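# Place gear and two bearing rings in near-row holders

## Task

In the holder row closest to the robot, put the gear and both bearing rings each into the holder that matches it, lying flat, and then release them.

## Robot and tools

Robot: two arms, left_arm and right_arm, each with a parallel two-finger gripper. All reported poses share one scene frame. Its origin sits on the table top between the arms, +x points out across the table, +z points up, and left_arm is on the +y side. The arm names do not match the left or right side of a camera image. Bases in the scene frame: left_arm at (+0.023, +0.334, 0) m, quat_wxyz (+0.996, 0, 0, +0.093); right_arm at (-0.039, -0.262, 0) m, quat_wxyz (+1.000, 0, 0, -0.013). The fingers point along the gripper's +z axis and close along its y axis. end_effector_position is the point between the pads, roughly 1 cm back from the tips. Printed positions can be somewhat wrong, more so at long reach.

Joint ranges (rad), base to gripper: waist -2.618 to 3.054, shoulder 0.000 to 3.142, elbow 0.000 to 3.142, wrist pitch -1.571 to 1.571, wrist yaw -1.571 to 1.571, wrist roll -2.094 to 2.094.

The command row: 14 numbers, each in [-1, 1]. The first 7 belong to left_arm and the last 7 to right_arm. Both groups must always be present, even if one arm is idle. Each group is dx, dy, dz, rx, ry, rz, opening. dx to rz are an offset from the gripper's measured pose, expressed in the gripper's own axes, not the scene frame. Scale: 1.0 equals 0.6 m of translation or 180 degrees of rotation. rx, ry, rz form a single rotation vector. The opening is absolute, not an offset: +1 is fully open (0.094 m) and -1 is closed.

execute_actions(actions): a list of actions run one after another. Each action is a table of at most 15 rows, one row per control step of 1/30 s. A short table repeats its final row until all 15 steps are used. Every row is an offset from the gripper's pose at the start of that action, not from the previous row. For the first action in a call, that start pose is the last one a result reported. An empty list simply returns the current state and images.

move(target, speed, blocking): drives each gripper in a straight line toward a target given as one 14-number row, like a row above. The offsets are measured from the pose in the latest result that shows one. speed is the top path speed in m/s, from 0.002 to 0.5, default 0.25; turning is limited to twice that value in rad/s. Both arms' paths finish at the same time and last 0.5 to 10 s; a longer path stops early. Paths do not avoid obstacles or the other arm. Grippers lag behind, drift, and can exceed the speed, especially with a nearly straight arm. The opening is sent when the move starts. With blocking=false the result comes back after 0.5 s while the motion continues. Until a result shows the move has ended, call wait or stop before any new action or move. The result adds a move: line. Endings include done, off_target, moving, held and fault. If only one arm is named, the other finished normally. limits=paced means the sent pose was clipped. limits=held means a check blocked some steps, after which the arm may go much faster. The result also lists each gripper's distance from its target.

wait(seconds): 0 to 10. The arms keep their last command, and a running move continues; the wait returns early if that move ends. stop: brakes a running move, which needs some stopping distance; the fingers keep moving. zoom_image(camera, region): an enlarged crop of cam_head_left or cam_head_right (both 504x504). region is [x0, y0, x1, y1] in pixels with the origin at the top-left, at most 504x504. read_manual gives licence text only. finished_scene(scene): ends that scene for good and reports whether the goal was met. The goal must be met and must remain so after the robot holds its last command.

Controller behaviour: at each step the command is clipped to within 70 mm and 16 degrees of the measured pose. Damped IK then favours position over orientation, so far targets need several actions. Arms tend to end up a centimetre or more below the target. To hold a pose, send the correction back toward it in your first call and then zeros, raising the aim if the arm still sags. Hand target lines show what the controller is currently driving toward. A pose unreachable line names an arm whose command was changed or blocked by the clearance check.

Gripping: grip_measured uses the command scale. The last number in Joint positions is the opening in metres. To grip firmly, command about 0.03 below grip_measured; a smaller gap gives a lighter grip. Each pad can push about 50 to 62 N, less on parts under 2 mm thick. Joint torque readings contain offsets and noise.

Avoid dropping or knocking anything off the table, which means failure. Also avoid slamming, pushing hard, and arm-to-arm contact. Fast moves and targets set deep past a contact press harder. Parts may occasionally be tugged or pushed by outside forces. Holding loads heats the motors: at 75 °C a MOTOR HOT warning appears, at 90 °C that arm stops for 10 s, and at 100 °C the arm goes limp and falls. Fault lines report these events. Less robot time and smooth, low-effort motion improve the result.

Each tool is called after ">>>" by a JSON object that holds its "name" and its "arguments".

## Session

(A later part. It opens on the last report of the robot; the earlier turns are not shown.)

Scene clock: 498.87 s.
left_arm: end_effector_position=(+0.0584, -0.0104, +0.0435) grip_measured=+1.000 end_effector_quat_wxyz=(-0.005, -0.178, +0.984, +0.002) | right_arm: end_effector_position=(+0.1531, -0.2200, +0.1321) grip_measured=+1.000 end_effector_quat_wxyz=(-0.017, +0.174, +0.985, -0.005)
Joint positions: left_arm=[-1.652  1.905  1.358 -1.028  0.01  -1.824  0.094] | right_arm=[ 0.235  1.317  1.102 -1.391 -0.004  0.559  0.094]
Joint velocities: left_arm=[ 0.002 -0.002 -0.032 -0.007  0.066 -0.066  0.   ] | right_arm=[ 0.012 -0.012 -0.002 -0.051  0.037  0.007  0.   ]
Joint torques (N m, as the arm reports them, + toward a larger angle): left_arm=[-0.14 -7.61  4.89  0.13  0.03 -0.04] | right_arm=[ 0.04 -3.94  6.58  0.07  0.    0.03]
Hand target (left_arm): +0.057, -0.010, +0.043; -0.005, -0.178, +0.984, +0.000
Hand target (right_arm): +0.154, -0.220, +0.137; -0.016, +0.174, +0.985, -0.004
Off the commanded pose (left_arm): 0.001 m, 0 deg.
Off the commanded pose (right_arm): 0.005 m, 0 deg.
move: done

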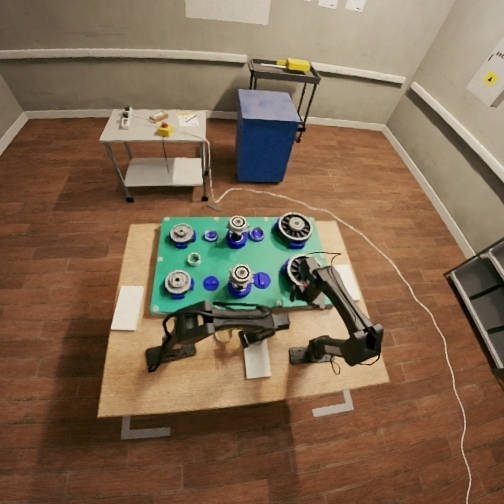

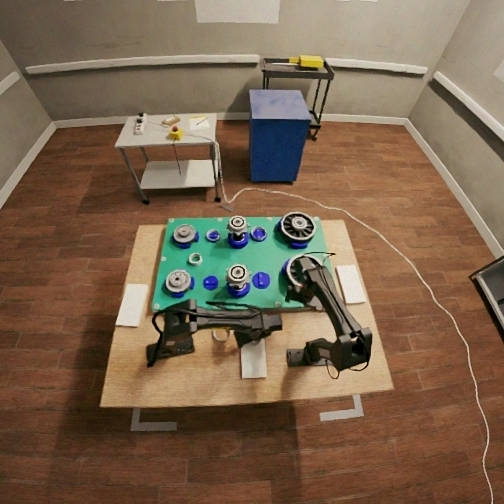

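>>> {"name": "move", "arguments": {"target": [0,0,0.014,0,0,0,1, 0,0,-0.008,0,0,0,1], "speed": 0.03}}

>>> {"name": "move", "arguments": {"target": [0,0,0,0,0,0,0.27, 0,0,0,0,0,0,1], "speed": 0.03}}

Scene clock: 504.33 s.
left_arm: end_effector_position=(+0.0585, -0.0111, +0.0369) grip_measured=+1.000 end_effector_quat_wxyz=(-0.005, -0.178, +0.984, +0.002) | right_arm: end_effector_position=(+0.1524, -0.2201, +0.1322) grip_measured=+1.000 end_effector_quat_wxyz=(-0.018, +0.174, +0.985, -0.005)
Joint positions: left_arm=[-1.652  1.916  1.345 -1.005  0.01  -1.824  0.094] | right_arm=[ 0.235  1.317  1.102 -1.394 -0.004  0.559  0.094]
Joint velocities: left_arm=[ 0.017  0.007 -0.002 -0.022 -0.022  0.007  0.   ] | right_arm=[-0.002 -0.012 -0.012  0.037 -0.066  0.037  0.   ]
Joint torques (N m, as the arm reports them, + toward a larger angle): left_arm=[-0.19 -7.51  4.65  0.1   0.06 -0.04] | right_arm=[-0.11 -3.94  6.55  0.11 -0.04  0.04]
Hand target (left_arm): +0.058, -0.010, +0.035; -0.005, -0.178, +0.984, +0.003
Hand target (right_arm): +0.153, -0.220, +0.137; -0.017, +0.174, +0.985, -0.005
Off the commanded pose (left_arm): 0.002 m, 0 deg.
Off the commanded pose (right_arm): 0.005 m, 0 deg.
move: done

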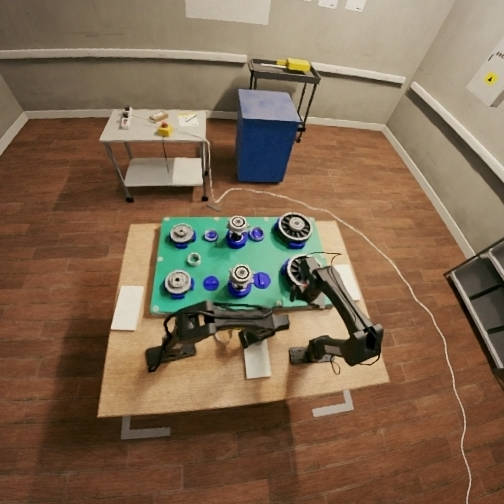

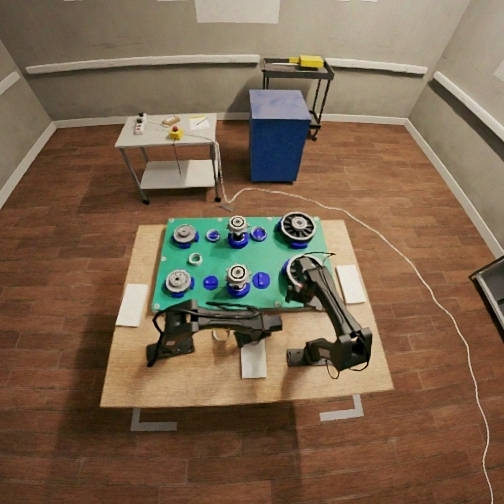

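Scene clock: 504.83 s.
left_arm: end_effector_position=(+0.0585, -0.0114, +0.0369) grip_measured=+0.303 end_effector_quat_wxyz=(-0.005, -0.178, +0.984, +0.002) | right_arm: end_effector_position=(+0.1524, -0.2201, +0.1322) grip_measured=+1.000 end_effector_quat_wxyz=(-0.018, +0.174, +0.985, -0.005)
Joint positions: left_arm=[-1.652  1.916  1.345 -1.003  0.01  -1.823  0.061] | right_arm=[ 0.235  1.317  1.102 -1.394 -0.004  0.559  0.094]
Joint velocities: left_arm=[-0.017  0.022 -0.012 -0.037 -0.066 -0.051 -0.001] | right_arm=[-0.002  0.002 -0.002 -0.037 -0.022  0.022  0.   ]
Joint torques (N m, as the arm reports them, + toward a larger angle): left_arm=[ 0.03 -7.47  5.35  0.02  0.07 -0.04] | right_arm=[-0.02 -3.97  5.19  0.28 -0.02  0.09]
Hand target (left_arm): +0.059, -0.011, +0.037; -0.005, -0.178, +0.984, +0.003
Hand target (right_arm): +0.152, -0.220, +0.132; -0.018, +0.174, +0.985, -0.005
Off the commanded pose (left_arm): 0.000 m, 0 deg.
Off the commanded pose (right_arm): 0.000 m, 0 deg.
move: done

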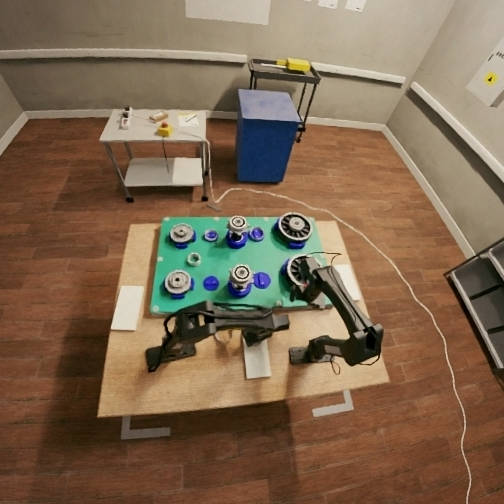

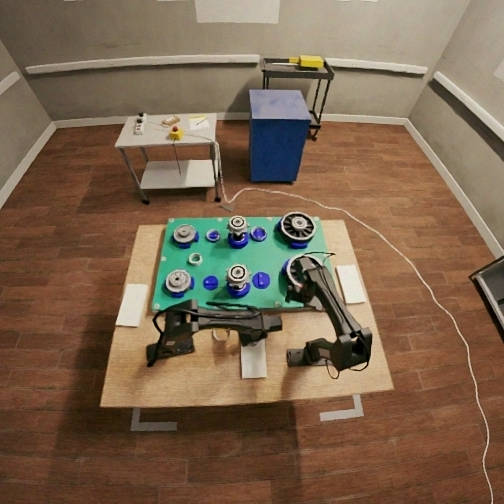

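>>> {"name": "move", "arguments": {"target": [-0.23,0.227,-0.17,0,0,-0.167,0.27, 0,0,-0.008,0,0,0,1], "speed": 0.15}}

Scene clock: 518.30 s.
left_arm: end_effector_position=(+0.1420, +0.1602, +0.1268) grip_measured=+0.303 end_effector_quat_wxyz=(-0.008, -0.427, +0.904, +0.010) | right_arm: end_effector_position=(+0.1518, -0.2203, +0.1322) grip_measured=+1.000 end_effector_quat_wxyz=(-0.020, +0.174, +0.985, -0.006)
Joint positions: left_arm=[-1.149  1.358  1.112 -1.347  0.013 -1.844  0.061] | right_arm=[ 0.235  1.317  1.102 -1.396 -0.004  0.559  0.094]
Joint velocities: left_arm=[-0.017 -0.007  0.002 -0.066  0.051 -0.051 -0.001] | right_arm=[-0.012  0.012  0.002 -0.11  -0.022 -0.051  0.   ]
Joint torques (N m, as the arm reports them, + toward a larger angle): left_arm=[ 0.85 -4.73  6.2  -0.24  0.01 -0.01] | right_arm=[ 0.01 -3.96  6.61  0.09  0.02  0.04]
Hand target (left_arm): +0.142, +0.165, +0.133; -0.006, -0.427, +0.904, +0.006
Hand target (right_arm): +0.153, -0.220, +0.137; -0.018, +0.174, +0.985, -0.005
Off the commanded pose (left_arm): 0.012 m, 1 deg.
Off the commanded pose (right_arm): 0.005 m, 0 deg.
move: off_target (left_arm)

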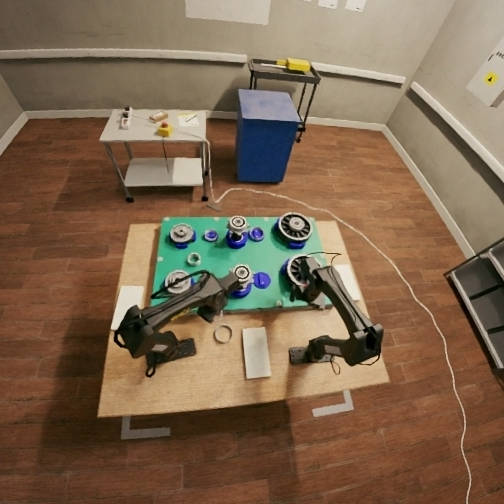

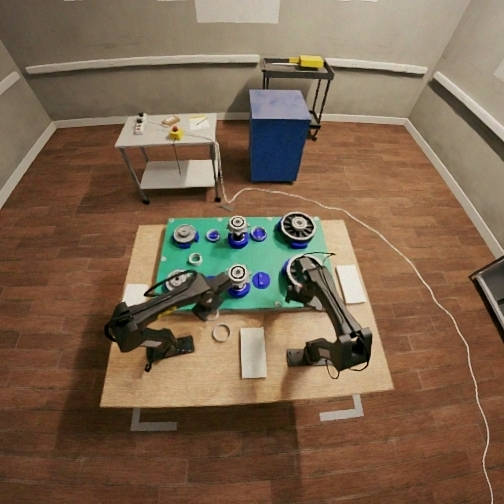

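>>> {"name": "zoom_image", "arguments": {"camera": "cam_head_right", "region": [190, 305, 260, 360]}}

>>> {"name": "zoom_image", "arguments": {"camera": "cam_head_left", "region": [190, 305, 260, 360]}}

Region (190, 305, 260, 360) of cam_head_right's 504x504 image, scaled by 7.200, with more detail than that image has; it fills the top 396 rows of this view, and the rest is white.

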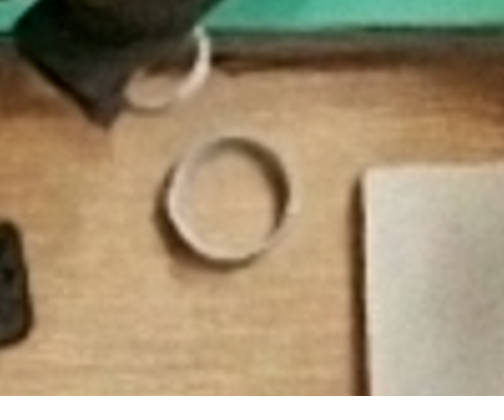

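Region (190, 305, 260, 360) of cam_head_left's 504x504 image, scaled by 7.200, with more detail than that image has; it fills the top 396 rows of this view, and the rest is white.

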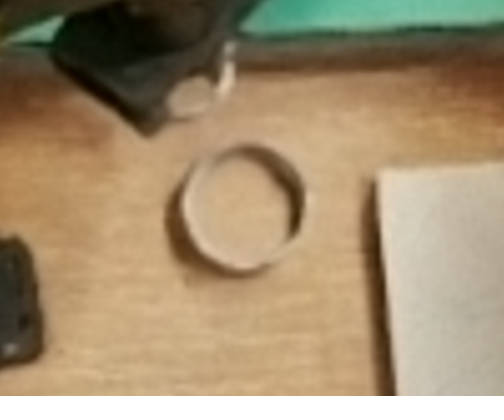

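>>> {"name": "move", "arguments": {"target": [-0.170,-0.1905,-0.02,0.006,0,-0.108,0.27, 0.2935,0.481,0.09,-0.006,-0.012,0,1], "speed": 0.15}}

>>> {"name": "zoom_image", "arguments": {"camera": "cam_head_right", "region": [170, 250, 270, 350]}}

>>> {"name": "zoom_image", "arguments": {"camera": "cam_head_left", "region": [170, 250, 270, 350]}}

Scene clock: 548.40 s.
left_arm: end_effector_position=(+0.2895, +0.1607, +0.1277) grip_measured=+0.303 end_effector_quat_wxyz=(-0.011, -0.568, +0.823, +0.008) | right_arm: end_effector_position=(+0.0814, +0.1095, +0.0770) grip_measured=+1.000 end_effector_quat_wxyz=(-0.002, +0.169, +0.986, +0.003)
Joint positions: left_arm=[-0.758  1.768  1.522 -1.348  0.014 -1.78   0.061] | right_arm=[ 1.278  2.04   1.686 -1.212 -0.006  1.592  0.094]
Joint velocities: left_arm=[ 0.002  0.002 -0.007 -0.007  0.007 -0.051 -0.001] | right_arm=[-0.017 -0.012  0.002 -0.066 -0.081  0.022  0.   ]
Joint torques (N m, as the arm reports them, + toward a larger angle): left_arm=[ 0.81 -6.87  8.28 -0.24 -0.01 -0.11] | right_arm=[  0.01 -10.91   6.82   0.13   0.14   0.14]
Hand target (left_arm): +0.293, +0.163, +0.136; -0.005, -0.573, +0.819, +0.004
Hand target (right_arm): +0.084, +0.110, +0.081; +0.006, +0.174, +0.985, -0.000
Off the commanded pose (left_arm): 0.011 m, 1 deg.
Off the commanded pose (right_arm): 0.003 m, 1 deg.
move: off_target (left_arm)

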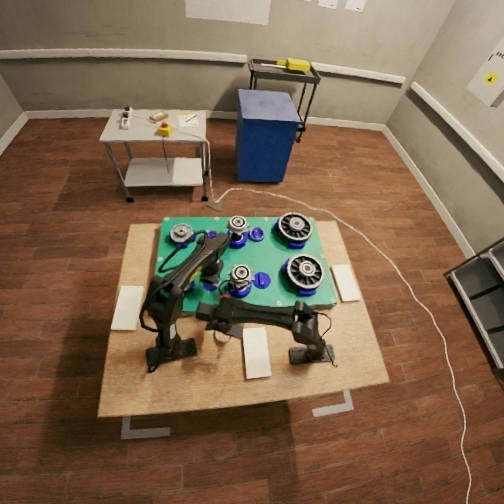

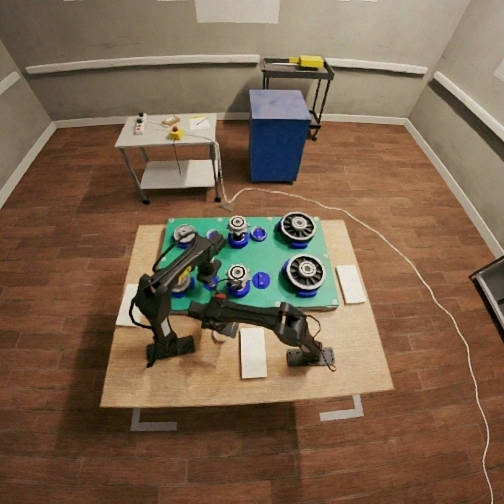

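Region (170, 250, 270, 350) of cam_head_right's 504x504 image, scaled by 5.040, with more detail than that image has.

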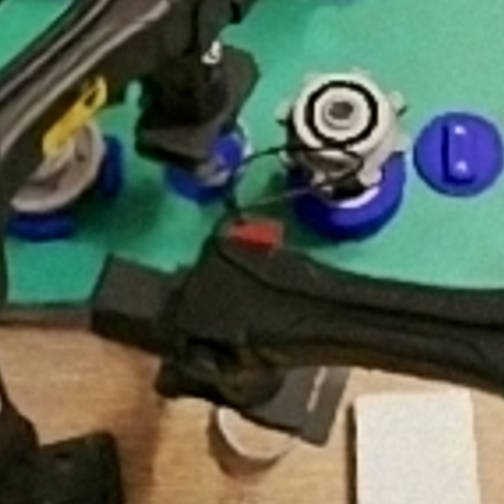

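Region (170, 250, 270, 350) of cam_head_left's 504x504 image, scaled by 5.040, with more detail than that image has.

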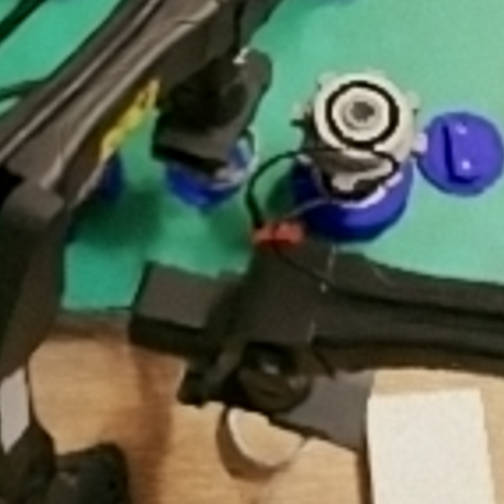

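>>> {"name": "move", "arguments": {"target": [-0.0123,-0.005,0.035,0.004,-0.003,0,0.27, -0.005,0.004,0.095,0,0,0,1], "speed": 0.06}}

>>> {"name": "zoom_image", "arguments": {"camera": "cam_head_right", "region": [180, 260, 260, 350]}}

Scene clock: 558.30 s.
left_arm: end_effector_position=(+0.2916, +0.1623, +0.1076) grip_measured=+0.303 end_effector_quat_wxyz=(-0.009, -0.567, +0.823, +0.005) | right_arm: end_effector_position=(+0.0823, +0.1131, +0.0258) grip_measured=+1.000 end_effector_quat_wxyz=(-0.003, +0.170, +0.985, +0.005)
Joint positions: left_arm=[-0.75   1.768  1.442 -1.261  0.013 -1.77   0.061] | right_arm=[ 1.278  2.091  1.556 -1.026 -0.007  1.594  0.094]
Joint velocities: left_arm=[ 0.002  0.002  0.007 -0.007 -0.037  0.022 -0.   ] | right_arm=[ 0.002 -0.007  0.007  0.022  0.051  0.022  0.   ]
Joint torques (N m, as the arm reports them, + toward a larger angle): left_arm=[ 0.85 -6.61  5.16  0.08 -0.02 -0.01] | right_arm=[ -0.42 -11.14   4.39   0.48  -0.04  -0.06]
Hand target (left_arm): +0.294, +0.166, +0.106; -0.003, -0.569, +0.823, +0.006
Hand target (right_arm): +0.085, +0.111, +0.020; -0.003, +0.169, +0.986, +0.003
Off the commanded pose (left_arm): 0.005 m, 1 deg.
Off the commanded pose (right_arm): 0.007 m, 0 deg.
move: done

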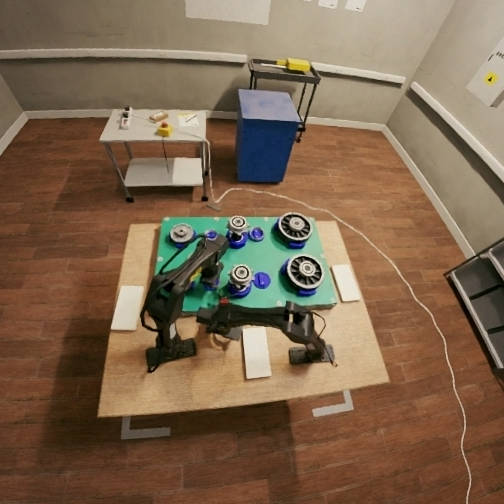

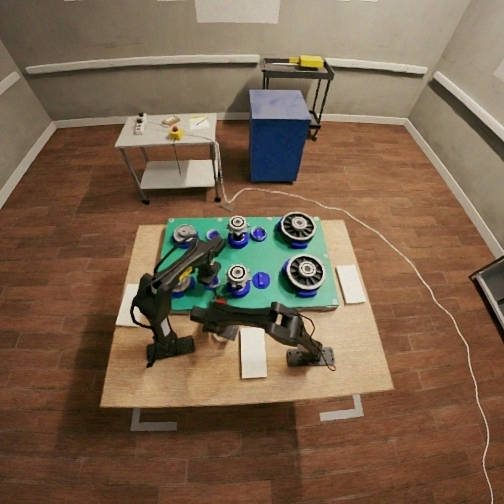

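Region (180, 260, 260, 350) of cam_head_right's 504x504 image, scaled by 5.600, with more detail than that image has.

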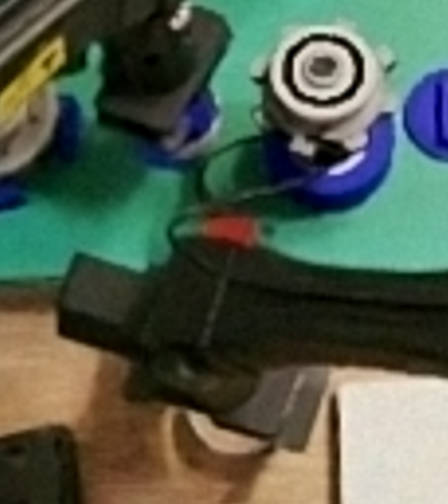

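>>> {"name": "move", "arguments": {"target": [-0.008,-0.004,0,0,0,0,0.27, -0.0095,-0.002,0.024,0,0,0,1], "speed": 0.03}}

Scene clock: 562.40 s.
left_arm: end_effector_position=(+0.2931, +0.1643, +0.1076) grip_measured=+0.303 end_effector_quat_wxyz=(-0.009, -0.566, +0.824, +0.004) | right_arm: end_effector_position=(+0.0845, +0.1131, +0.0195) grip_measured=+1.000 end_effector_quat_wxyz=(-0.003, +0.172, +0.985, +0.010)
Joint positions: left_arm=[-0.742  1.768  1.442 -1.26   0.013 -1.76   0.061] | right_arm=[ 1.272  2.091  1.53  -0.989 -0.009  1.592  0.094]
Joint velocities: left_arm=[ 0.017  0.007 -0.002 -0.051 -0.022 -0.007 -0.001] | right_arm=[-0.002 -0.022 -0.017  0.022  0.022 -0.095  0.   ]
Joint torques (N m, as the arm reports them, + toward a larger angle): left_arm=[ 0.91 -6.26  6.33 -0.07  0.09 -0.01] | right_arm=[ -0.45 -10.75   4.05   0.49  -0.02  -0.1 ]
Hand target (left_arm): +0.296, +0.166, +0.107; -0.009, -0.567, +0.823, +0.005
Hand target (right_arm): +0.087, +0.110, +0.011; -0.003, +0.170, +0.985, +0.005
Off the commanded pose (left_arm): 0.003 m, 0 deg.
Off the commanded pose (right_arm): 0.009 m, 1 deg.
move: done

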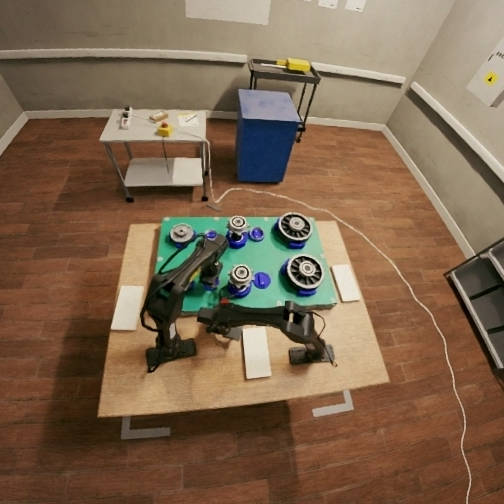

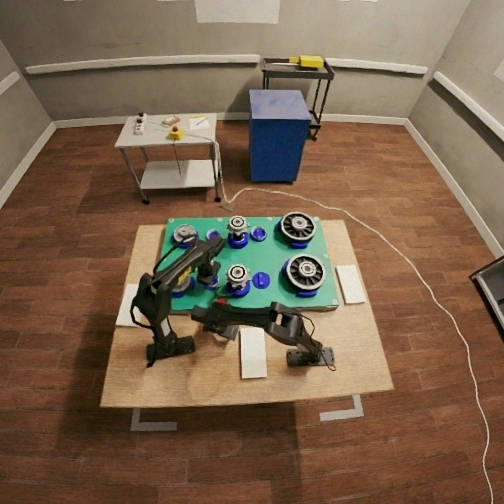

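>>> {"name": "move", "arguments": {"target": [-0.005,-0.003,0,0,0,0,0.27, 0,-0.004,0.02,0.006,-0.003,0,1], "speed": 0.03}}

Scene clock: 566.70 s.
left_arm: end_effector_position=(+0.2931, +0.1643, +0.1076) grip_measured=+0.303 end_effector_quat_wxyz=(-0.009, -0.565, +0.825, +0.004) | right_arm: end_effector_position=(+0.0843, +0.1123, +0.0135) grip_measured=+1.000 end_effector_quat_wxyz=(-0.004, +0.172, +0.985, +0.004)
Joint positions: left_arm=[-0.742  1.768  1.442 -1.26   0.013 -1.756  0.061] | right_arm=[ 1.272  2.107  1.53  -0.986 -0.009  1.591  0.094]
Joint velocities: left_arm=[ 0.002 -0.002  0.012 -0.022  0.037  0.037 -0.   ] | right_arm=[ 0.002  0.022  0.007  0.007 -0.007 -0.037  0.   ]
Joint torques (N m, as the arm reports them, + toward a larger angle): left_arm=[ 0.73 -6.28  6.05 -0.04  0.03 -0.05] | right_arm=[  0.19 -11.22   4.21   0.47   0.08   0.08]
Hand target (left_arm): +0.296, +0.166, +0.107; -0.009, -0.567, +0.824, +0.004
Hand target (right_arm): +0.084, +0.111, +0.008; +0.000, +0.172, +0.985, +0.000
Off the commanded pose (left_arm): 0.003 m, 0 deg.
Off the commanded pose (right_arm): 0.006 m, 1 deg.
move: done

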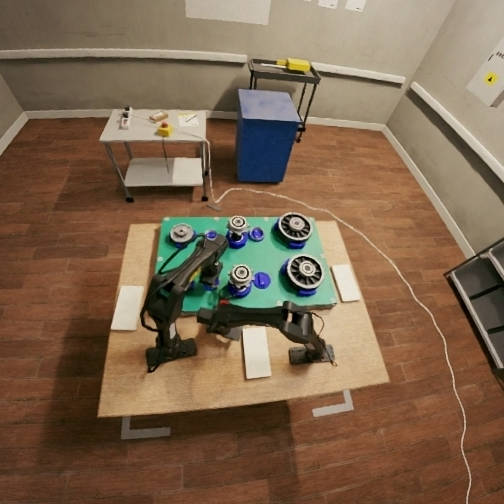

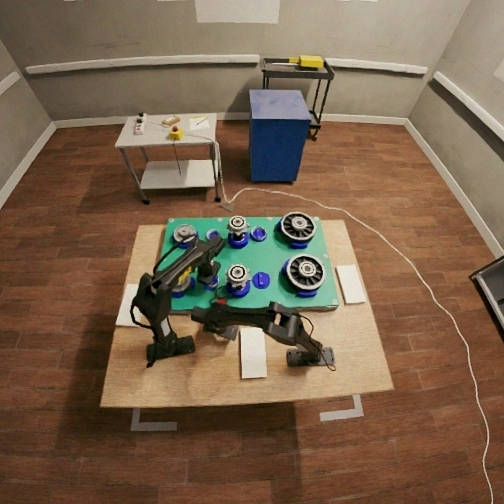

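>>> {"name": "move", "arguments": {"target": [0,0,0,0,0,0,0.27, 0,0,0,0,0,0,0.54], "speed": 0.03}}

Scene clock: 568.83 s.
left_arm: end_effector_position=(+0.2931, +0.1643, +0.1076) grip_measured=+0.303 end_effector_quat_wxyz=(-0.009, -0.565, +0.825, +0.004) | right_arm: end_effector_position=(+0.0841, +0.1124, +0.0135) grip_measured=+0.582 end_effector_quat_wxyz=(-0.004, +0.172, +0.985, +0.004)
Joint positions: left_arm=[-0.742  1.768  1.442 -1.26   0.013 -1.756  0.061] | right_arm=[ 1.272  2.107  1.53  -0.986 -0.01   1.591  0.074]
Joint velocities: left_arm=[-0.012 -0.007  0.027 -0.022 -0.007 -0.066 -0.001] | right_arm=[-0.022  0.012  0.002 -0.066 -0.095 -0.095 -0.001]
Joint torques (N m, as the arm reports them, + toward a larger angle): left_arm=[ 0.05 -6.73  5.47 -0.03  0.04 -0.05] | right_arm=[  0.07 -11.94   5.11   0.34  -0.04   0.01]
Hand target (left_arm): +0.293, +0.164, +0.108; -0.009, -0.565, +0.825, +0.004
Hand target (right_arm): +0.084, +0.112, +0.014; -0.004, +0.172, +0.985, +0.004
Off the commanded pose (left_arm): 0.000 m, 0 deg.
Off the commanded pose (right_arm): 0.000 m, 0 deg.
move: done

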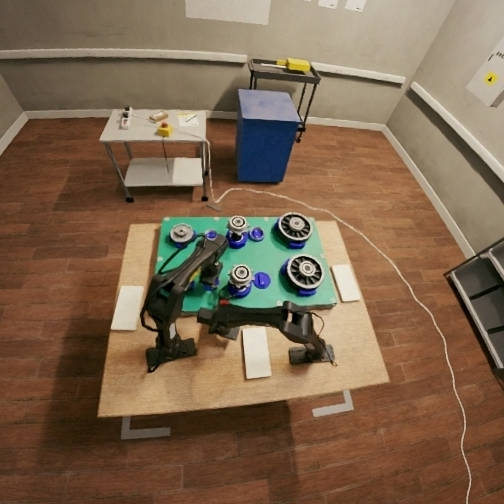

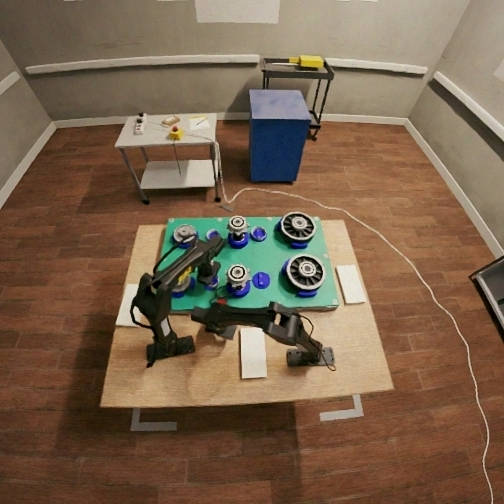

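>>> {"name": "move", "arguments": {"target": [0,0,-0.004,0,0,0,0.27, 0,0,-0.08,0,0,0,0.54], "speed": 0.1}}

>>> {"name": "move", "arguments": {"target": [0,0,0,0,0,0,0.27, -0.2233,-0.2952,-0.15,0,0,0.278,0.54], "speed": 0.18}}

>>> {"name": "zoom_image", "arguments": {"camera": "cam_head_right", "region": [185, 260, 235, 300]}}

>>> {"name": "zoom_image", "arguments": {"camera": "cam_head_left", "region": [185, 260, 235, 300]}}

Scene clock: 581.33 s.
left_arm: end_effector_position=(+0.2931, +0.1643, +0.1076) grip_measured=+0.303 end_effector_quat_wxyz=(-0.009, -0.565, +0.825, +0.004) | right_arm: end_effector_position=(+0.0831, +0.1095, +0.0482) grip_measured=+0.582 end_effector_quat_wxyz=(-0.006, +0.172, +0.985, -0.005)
Joint positions: left_arm=[-0.742  1.768  1.442 -1.26   0.013 -1.756  0.061] | right_arm=[ 1.272  2.077  1.625 -1.131 -0.01   1.591  0.074]
Joint velocities: left_arm=[-0.007 -0.007  0.007  0.051 -0.037 -0.022 -0.001] | right_arm=[-0.002 -0.012  0.007 -0.051 -0.007  0.051 -0.001]
Joint torques (N m, as the arm reports them, + toward a larger angle): left_arm=[-0.02 -6.63  6.41 -0.1   0.05 -0.03] | right_arm=[ -0.06 -13.24   6.86   0.07  -0.01   0.06]
Hand target (left_arm): +0.293, +0.164, +0.110; -0.009, -0.565, +0.825, +0.004
Hand target (right_arm): +0.085, +0.112, +0.061; -0.004, +0.172, +0.985, +0.004
Off the commanded pose (left_arm): 0.002 m, 0 deg.
Off the commanded pose (right_arm): 0.014 m, 1 deg.
move: off_target (right_arm)

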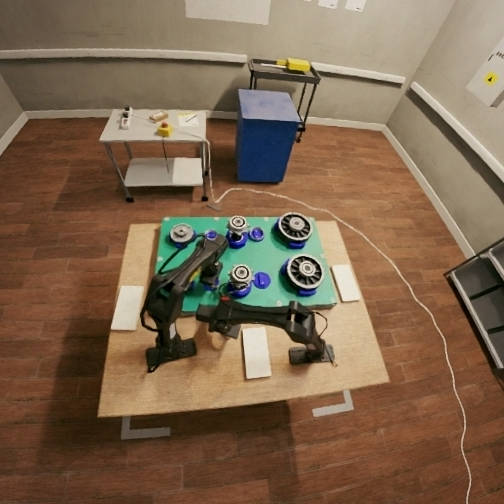

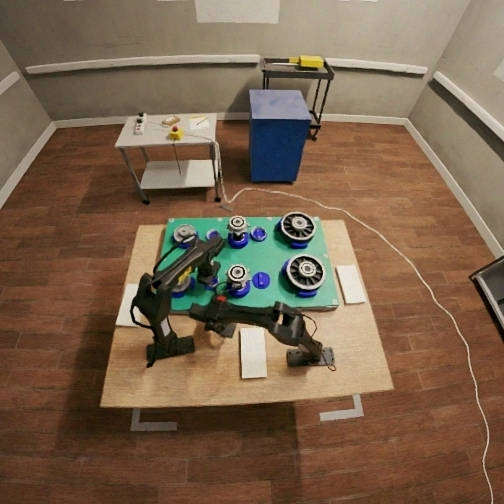

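Scene clock: 584.17 s.
left_arm: end_effector_position=(+0.2931, +0.1643, +0.1076) grip_measured=+0.303 end_effector_quat_wxyz=(-0.009, -0.565, +0.825, +0.004) | right_arm: end_effector_position=(+0.1555, -0.0939, +0.1324) grip_measured=+0.582 end_effector_quat_wxyz=(-0.009, +0.566, +0.824, -0.003)
Joint positions: left_arm=[-0.742  1.768  1.442 -1.26   0.013 -1.756  0.061] | right_arm=[ 0.725  1.525  1.279 -1.335 -0.016  1.902  0.074]
Joint velocities: left_arm=[ 0.002 -0.002 -0.007 -0.022  0.051 -0.051  0.   ] | right_arm=[ 0.007 -0.007 -0.007 -0.007 -0.051 -0.081 -0.002]
Joint torques (N m, as the arm reports them, + toward a larger angle): left_arm=[ 0.05 -6.47  5.72  0.    0.05 -0.01] | right_arm=[-0.09 -8.3   4.95  0.06  0.13  0.14]
Hand target (left_arm): +0.293, +0.164, +0.108; -0.009, -0.565, +0.825, +0.004
Hand target (right_arm): +0.151, -0.102, +0.136; -0.006, +0.572, +0.820, -0.008
Off the commanded pose (left_arm): 0.000 m, 0 deg.
Off the commanded pose (right_arm): 0.011 m, 1 deg.
move: off_target (right_arm)

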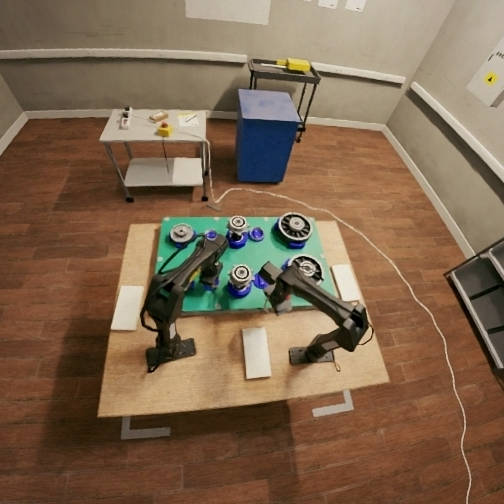

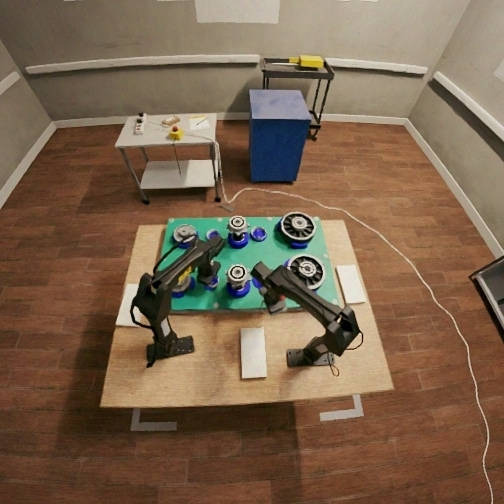

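Region (185, 260, 235, 300) of cam_head_right's 504x504 image, scaled by 10.080, with more detail than that image has; it fills the top 403 rows of this view, and the rest is white.

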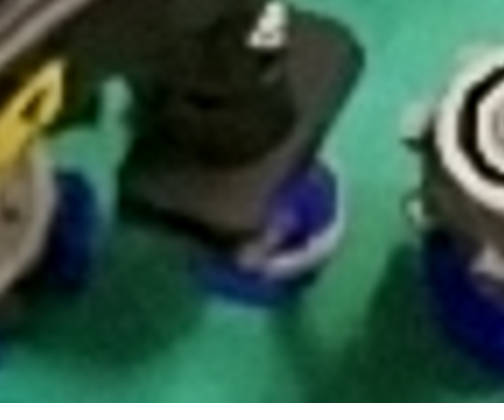

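Region (185, 260, 235, 300) of cam_head_left's 504x504 image, scaled by 10.080, with more detail than that image has; it fills the top 403 rows of this view, and the rest is white.

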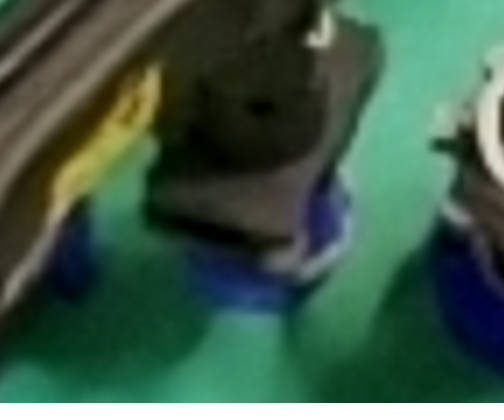

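>>> {"name": "move", "arguments": {"target": [-0.021,-0.008,-0.003,0,0,0,0.27, -0.0563,0.24,-0.005,-0.004,-0.004,0,0.54], "speed": 0.12}}

>>> {"name": "zoom_image", "arguments": {"camera": "cam_head_right", "region": [185, 260, 235, 300]}}

>>> {"name": "zoom_image", "arguments": {"camera": "cam_head_left", "region": [240, 255, 290, 295]}}

Scene clock: 602.83 s.
left_arm: end_effector_position=(+0.2982, +0.1731, +0.1041) grip_measured=+0.303 end_effector_quat_wxyz=(-0.011, -0.563, +0.826, +0.009) | right_arm: end_effector_position=(+0.2994, -0.0687, +0.1260) grip_measured=+0.582 end_effector_quat_wxyz=(-0.008, +0.568, +0.823, +0.001)
Joint positions: left_arm=[-0.71   1.779  1.442 -1.26   0.013 -1.721  0.061] | right_arm=[ 0.536  2.044  1.887 -1.419 -0.016  1.719  0.074]
Joint velocities: left_arm=[ 0.007 -0.002 -0.002 -0.022 -0.125 -0.007 -0.   ] | right_arm=[-0.012  0.012  0.007 -0.007  0.007  0.022  0.   ]
Joint torques (N m, as the arm reports them, + toward a larger angle): left_arm=[ 0.85 -6.87  7.46 -0.12  0.05  0.  ] | right_arm=[ -0.4  -11.57   7.32   0.02   0.13  -0.09]
Hand target (left_arm): +0.302, +0.174, +0.109; -0.009, -0.565, +0.825, +0.004
Hand target (right_arm): +0.302, -0.073, +0.133; -0.001, +0.566, +0.824, -0.001
Off the commanded pose (left_arm): 0.006 m, 1 deg.
Off the commanded pose (right_arm): 0.009 m, 1 deg.
move: done

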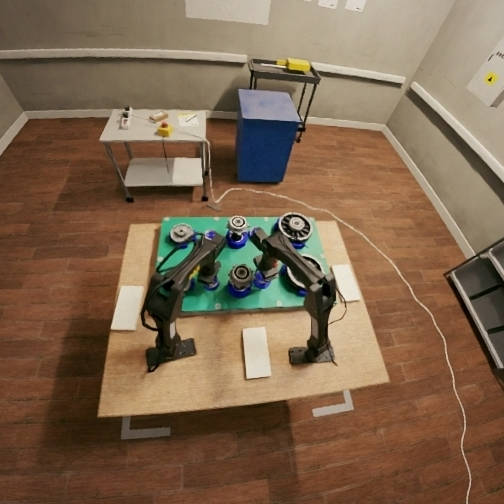

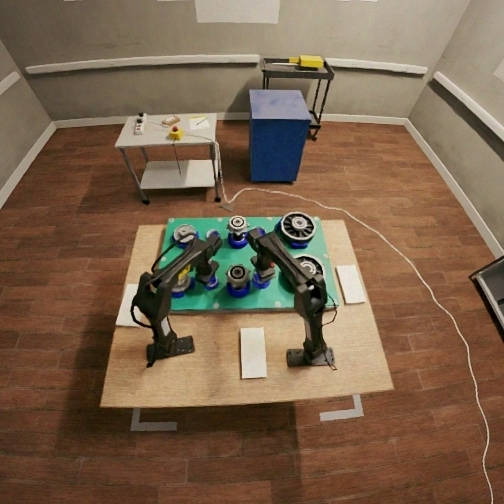

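Region (185, 260, 235, 300) of cam_head_right's 504x504 image, scaled by 10.080, with more detail than that image has; it fills the top 403 rows of this view, and the rest is white.

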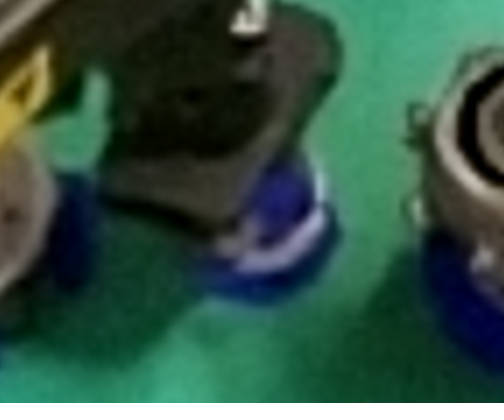

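Region (240, 255, 290, 295) of cam_head_left's 504x504 image, scaled by 10.080, with more detail than that image has; it fills the top 403 rows of this view, and the rest is white.

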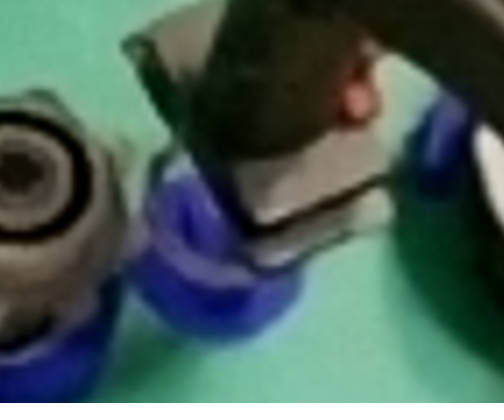

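>>> {"name": "move", "arguments": {"target": [0,-0.002,0.027,0.008,0,0,0.27, -0.0133,0.002,0.042,-0.005,-0.002,0,0.54], "speed": 0.025}}

>>> {"name": "zoom_image", "arguments": {"camera": "cam_head_right", "region": [185, 260, 235, 300]}}

>>> {"name": "zoom_image", "arguments": {"camera": "cam_head_left", "region": [240, 255, 290, 295]}}

Scene clock: 620.47 s.
left_arm: end_effector_position=(+0.2984, +0.1731, +0.0865) grip_measured=+0.303 end_effector_quat_wxyz=(-0.009, -0.563, +0.826, +0.005) | right_arm: end_effector_position=(+0.2996, -0.0718, +0.0962) grip_measured=+0.582 end_effector_quat_wxyz=(-0.010, +0.570, +0.822, -0.003)
Joint positions: left_arm=[-0.71   1.779  1.372 -1.18   0.012 -1.72   0.061] | right_arm=[ 0.529  2.044  1.768 -1.309 -0.016  1.715  0.074]
Joint velocities: left_arm=[ 0.012 -0.012 -0.007 -0.037 -0.037 -0.066 -0.001] | right_arm=[ 0.002  0.007 -0.017 -0.037  0.022  0.066 -0.001]
Joint torques (N m, as the arm reports them, + toward a larger angle): left_arm=[-0.24 -7.39  4.82  0.14  0.03 -0.1 ] | right_arm=[ -0.52 -13.1    4.58   0.39   0.03  -0.01]
Hand target (left_arm): +0.299, +0.172, +0.088; -0.005, -0.564, +0.826, -0.002
Hand target (right_arm): +0.303, -0.075, +0.101; -0.001, +0.569, +0.823, +0.005
Off the commanded pose (left_arm): 0.002 m, 1 deg.
Off the commanded pose (right_arm): 0.007 m, 1 deg.
move: done

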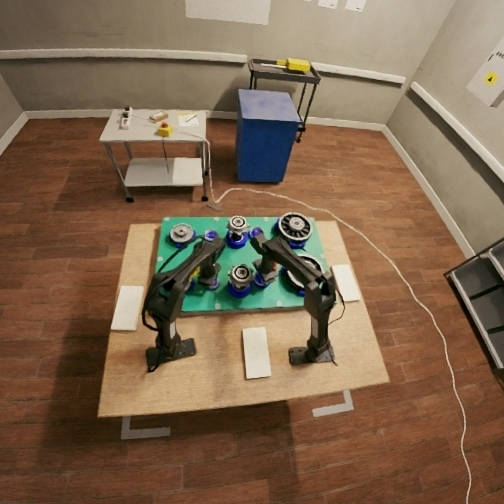

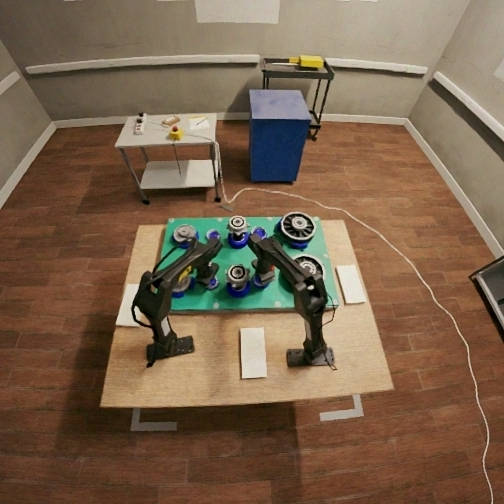

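Region (185, 260, 235, 300) of cam_head_right's 504x504 image, scaled by 10.080, with more detail than that image has; it fills the top 403 rows of this view, and the rest is white.

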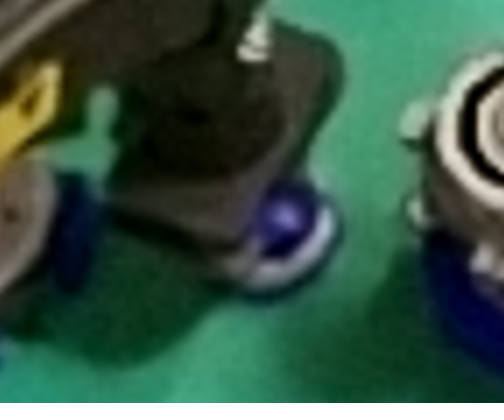

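Region (240, 255, 290, 295) of cam_head_left's 504x504 image, scaled by 10.080, with more detail than that image has; it fills the top 403 rows of this view, and the rest is white.

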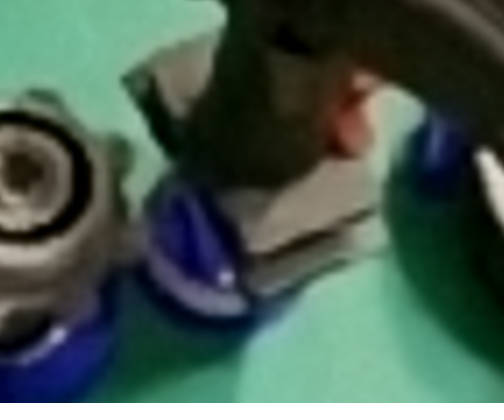

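>>> {"name": "move", "arguments": {"target": [0,0,0.006,0.004,0,0,0.27, -0.003,0.002,0.02,-0.006,-0.003,0,0.54], "speed": 0.02}}

>>> {"name": "zoom_image", "arguments": {"camera": "cam_head_left", "region": [240, 255, 290, 295]}}

Scene clock: 625.80 s.
left_arm: end_effector_position=(+0.2983, +0.1732, +0.0858) grip_measured=+0.303 end_effector_quat_wxyz=(-0.009, -0.563, +0.826, +0.005) | right_arm: end_effector_position=(+0.2998, -0.0718, +0.0841) grip_measured=+0.582 end_effector_quat_wxyz=(-0.009, +0.570, +0.822, -0.001)
Joint positions: left_arm=[-0.71   1.779  1.369 -1.177  0.012 -1.72   0.061] | right_arm=[ 0.529  2.044  1.72  -1.257 -0.016  1.715  0.074]
Joint velocities: left_arm=[ 0.007  0.002 -0.012  0.022 -0.11  -0.022 -0.001] | right_arm=[-0.017 -0.002  0.002  0.007 -0.022 -0.037  0.   ]
Joint torques (N m, as the arm reports them, + toward a larger angle): left_arm=[ 0.12 -7.33  3.62  0.22  0.09  0.  ] | right_arm=[  0.11 -12.53   4.24   0.48   0.09   0.06]
Hand target (left_arm): +0.298, +0.173, +0.083; -0.006, -0.563, +0.826, -0.000
Hand target (right_arm): +0.301, -0.073, +0.084; -0.001, +0.570, +0.822, +0.002
Off the commanded pose (left_arm): 0.003 m, 1 deg.
Off the commanded pose (right_arm): 0.002 m, 1 deg.
move: done

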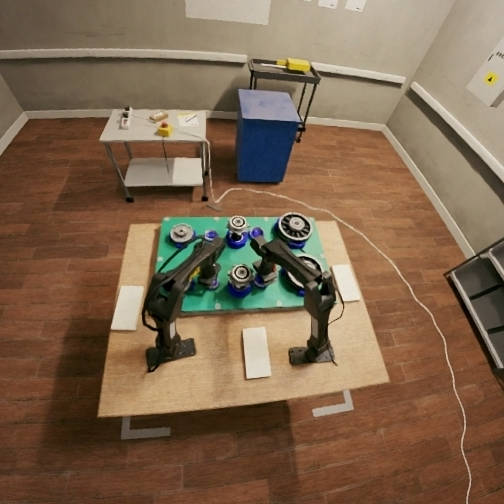

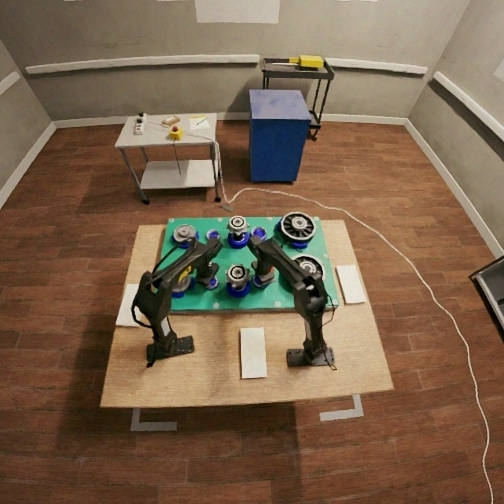

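Region (240, 255, 290, 295) of cam_head_left's 504x504 image, scaled by 10.080, with more detail than that image has; it fills the top 403 rows of this view, and the rest is white.

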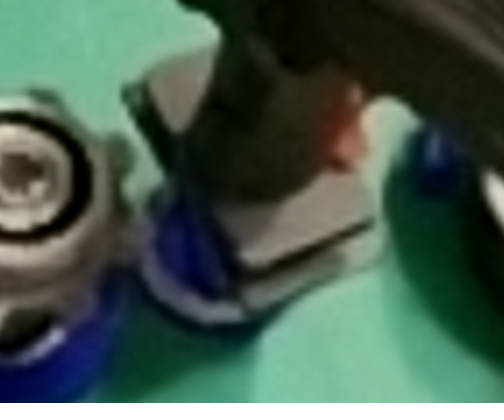

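>>> {"name": "move", "arguments": {"target": [0,0,0,0,0,0,0.7, 0,0,0.003,0,0,0,0.95], "speed": 0.02}}

>>> {"name": "move", "arguments": {"target": [0,0,-0.09,0,0,0,0.7, 0,0,-0.09,0,0,0,0.95], "speed": 0.1}}

Scene clock: 629.87 s.
left_arm: end_effector_position=(+0.2984, +0.1732, +0.0853) grip_measured=+0.698 end_effector_quat_wxyz=(-0.009, -0.563, +0.826, +0.005) | right_arm: end_effector_position=(+0.2997, -0.0717, +0.0841) grip_measured=+0.948 end_effector_quat_wxyz=(-0.010, +0.570, +0.822, -0.001)
Joint positions: left_arm=[-0.71   1.781  1.369 -1.176  0.012 -1.72   0.08 ] | right_arm=[ 0.529  2.044  1.72  -1.257 -0.017  1.715  0.092]
Joint velocities: left_arm=[ 0.002 -0.007  0.012  0.022  0.007 -0.11  -0.   ] | right_arm=[ 0.002 -0.032 -0.007  0.037 -0.037  0.037 -0.   ]
Joint torques (N m, as the arm reports them, + toward a larger angle): left_arm=[ 0.11 -6.78  5.66 -0.02  0.07 -0.07] | right_arm=[ -0.12 -11.49   4.95   0.36   0.     0.03]
Hand target (left_arm): +0.298, +0.173, +0.086; -0.009, -0.563, +0.826, +0.005
Hand target (right_arm): +0.300, -0.072, +0.082; -0.009, +0.570, +0.822, -0.001
Off the commanded pose (left_arm): 0.000 m, 0 deg.
Off the commanded pose (right_arm): 0.002 m, 0 deg.
move: done

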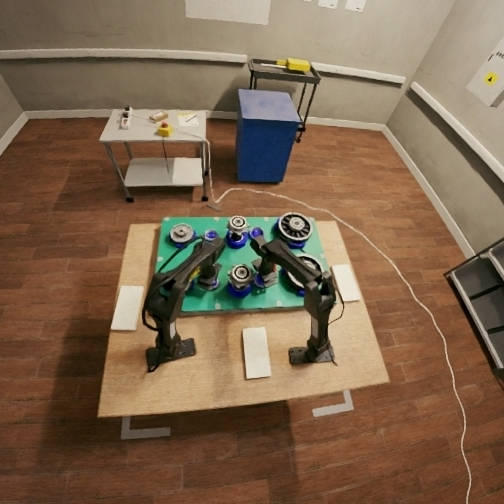

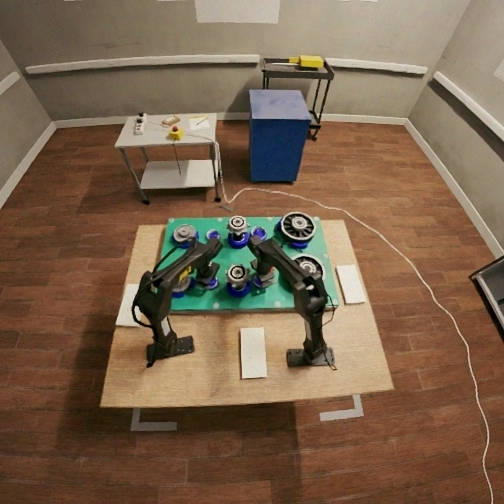

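Scene clock: 631.00 s.
left_arm: end_effector_position=(+0.2980, +0.1734, +0.1289) grip_measured=+0.698 end_effector_quat_wxyz=(-0.013, -0.563, +0.826, +0.013) | right_arm: end_effector_position=(+0.3012, -0.0705, +0.1353) grip_measured=+0.948 end_effector_quat_wxyz=(-0.008, +0.570, +0.822, +0.004)
Joint positions: left_arm=[-0.71   1.781  1.542 -1.366  0.012 -1.72   0.08 ] | right_arm=[ 0.529  2.044  1.924 -1.45  -0.018  1.715  0.092]
Joint velocities: left_arm=[ 0.012  0.007  0.002  0.022  0.007 -0.051 -0.   ] | right_arm=[-0.002  0.002  0.022 -0.022  0.037  0.037 -0.002]
Joint torques (N m, as the arm reports them, + toward a larger angle): left_arm=[ 0.46 -7.77  7.68 -0.26  0.09 -0.07] | right_arm=[ -0.26 -11.07   6.52   0.07  -0.04   0.01]
Hand target (left_arm): +0.299, +0.174, +0.139; -0.009, -0.563, +0.826, +0.005
Hand target (right_arm): +0.301, -0.072, +0.138; -0.010, +0.570, +0.822, -0.001
Off the commanded pose (left_arm): 0.011 m, 1 deg.
Off the commanded pose (right_arm): 0.003 m, 1 deg.
move: off_target (left_arm)

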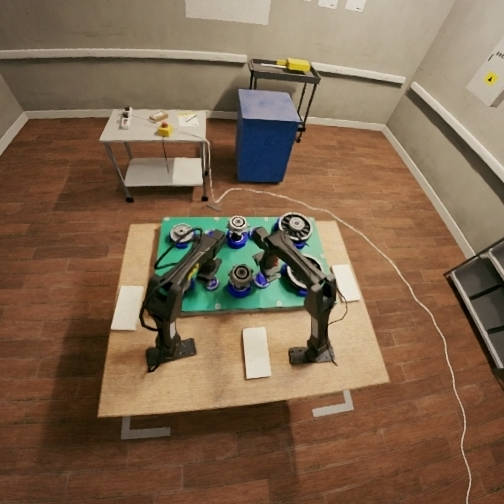

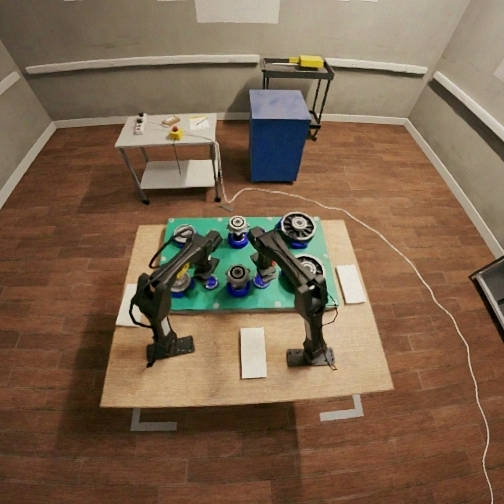

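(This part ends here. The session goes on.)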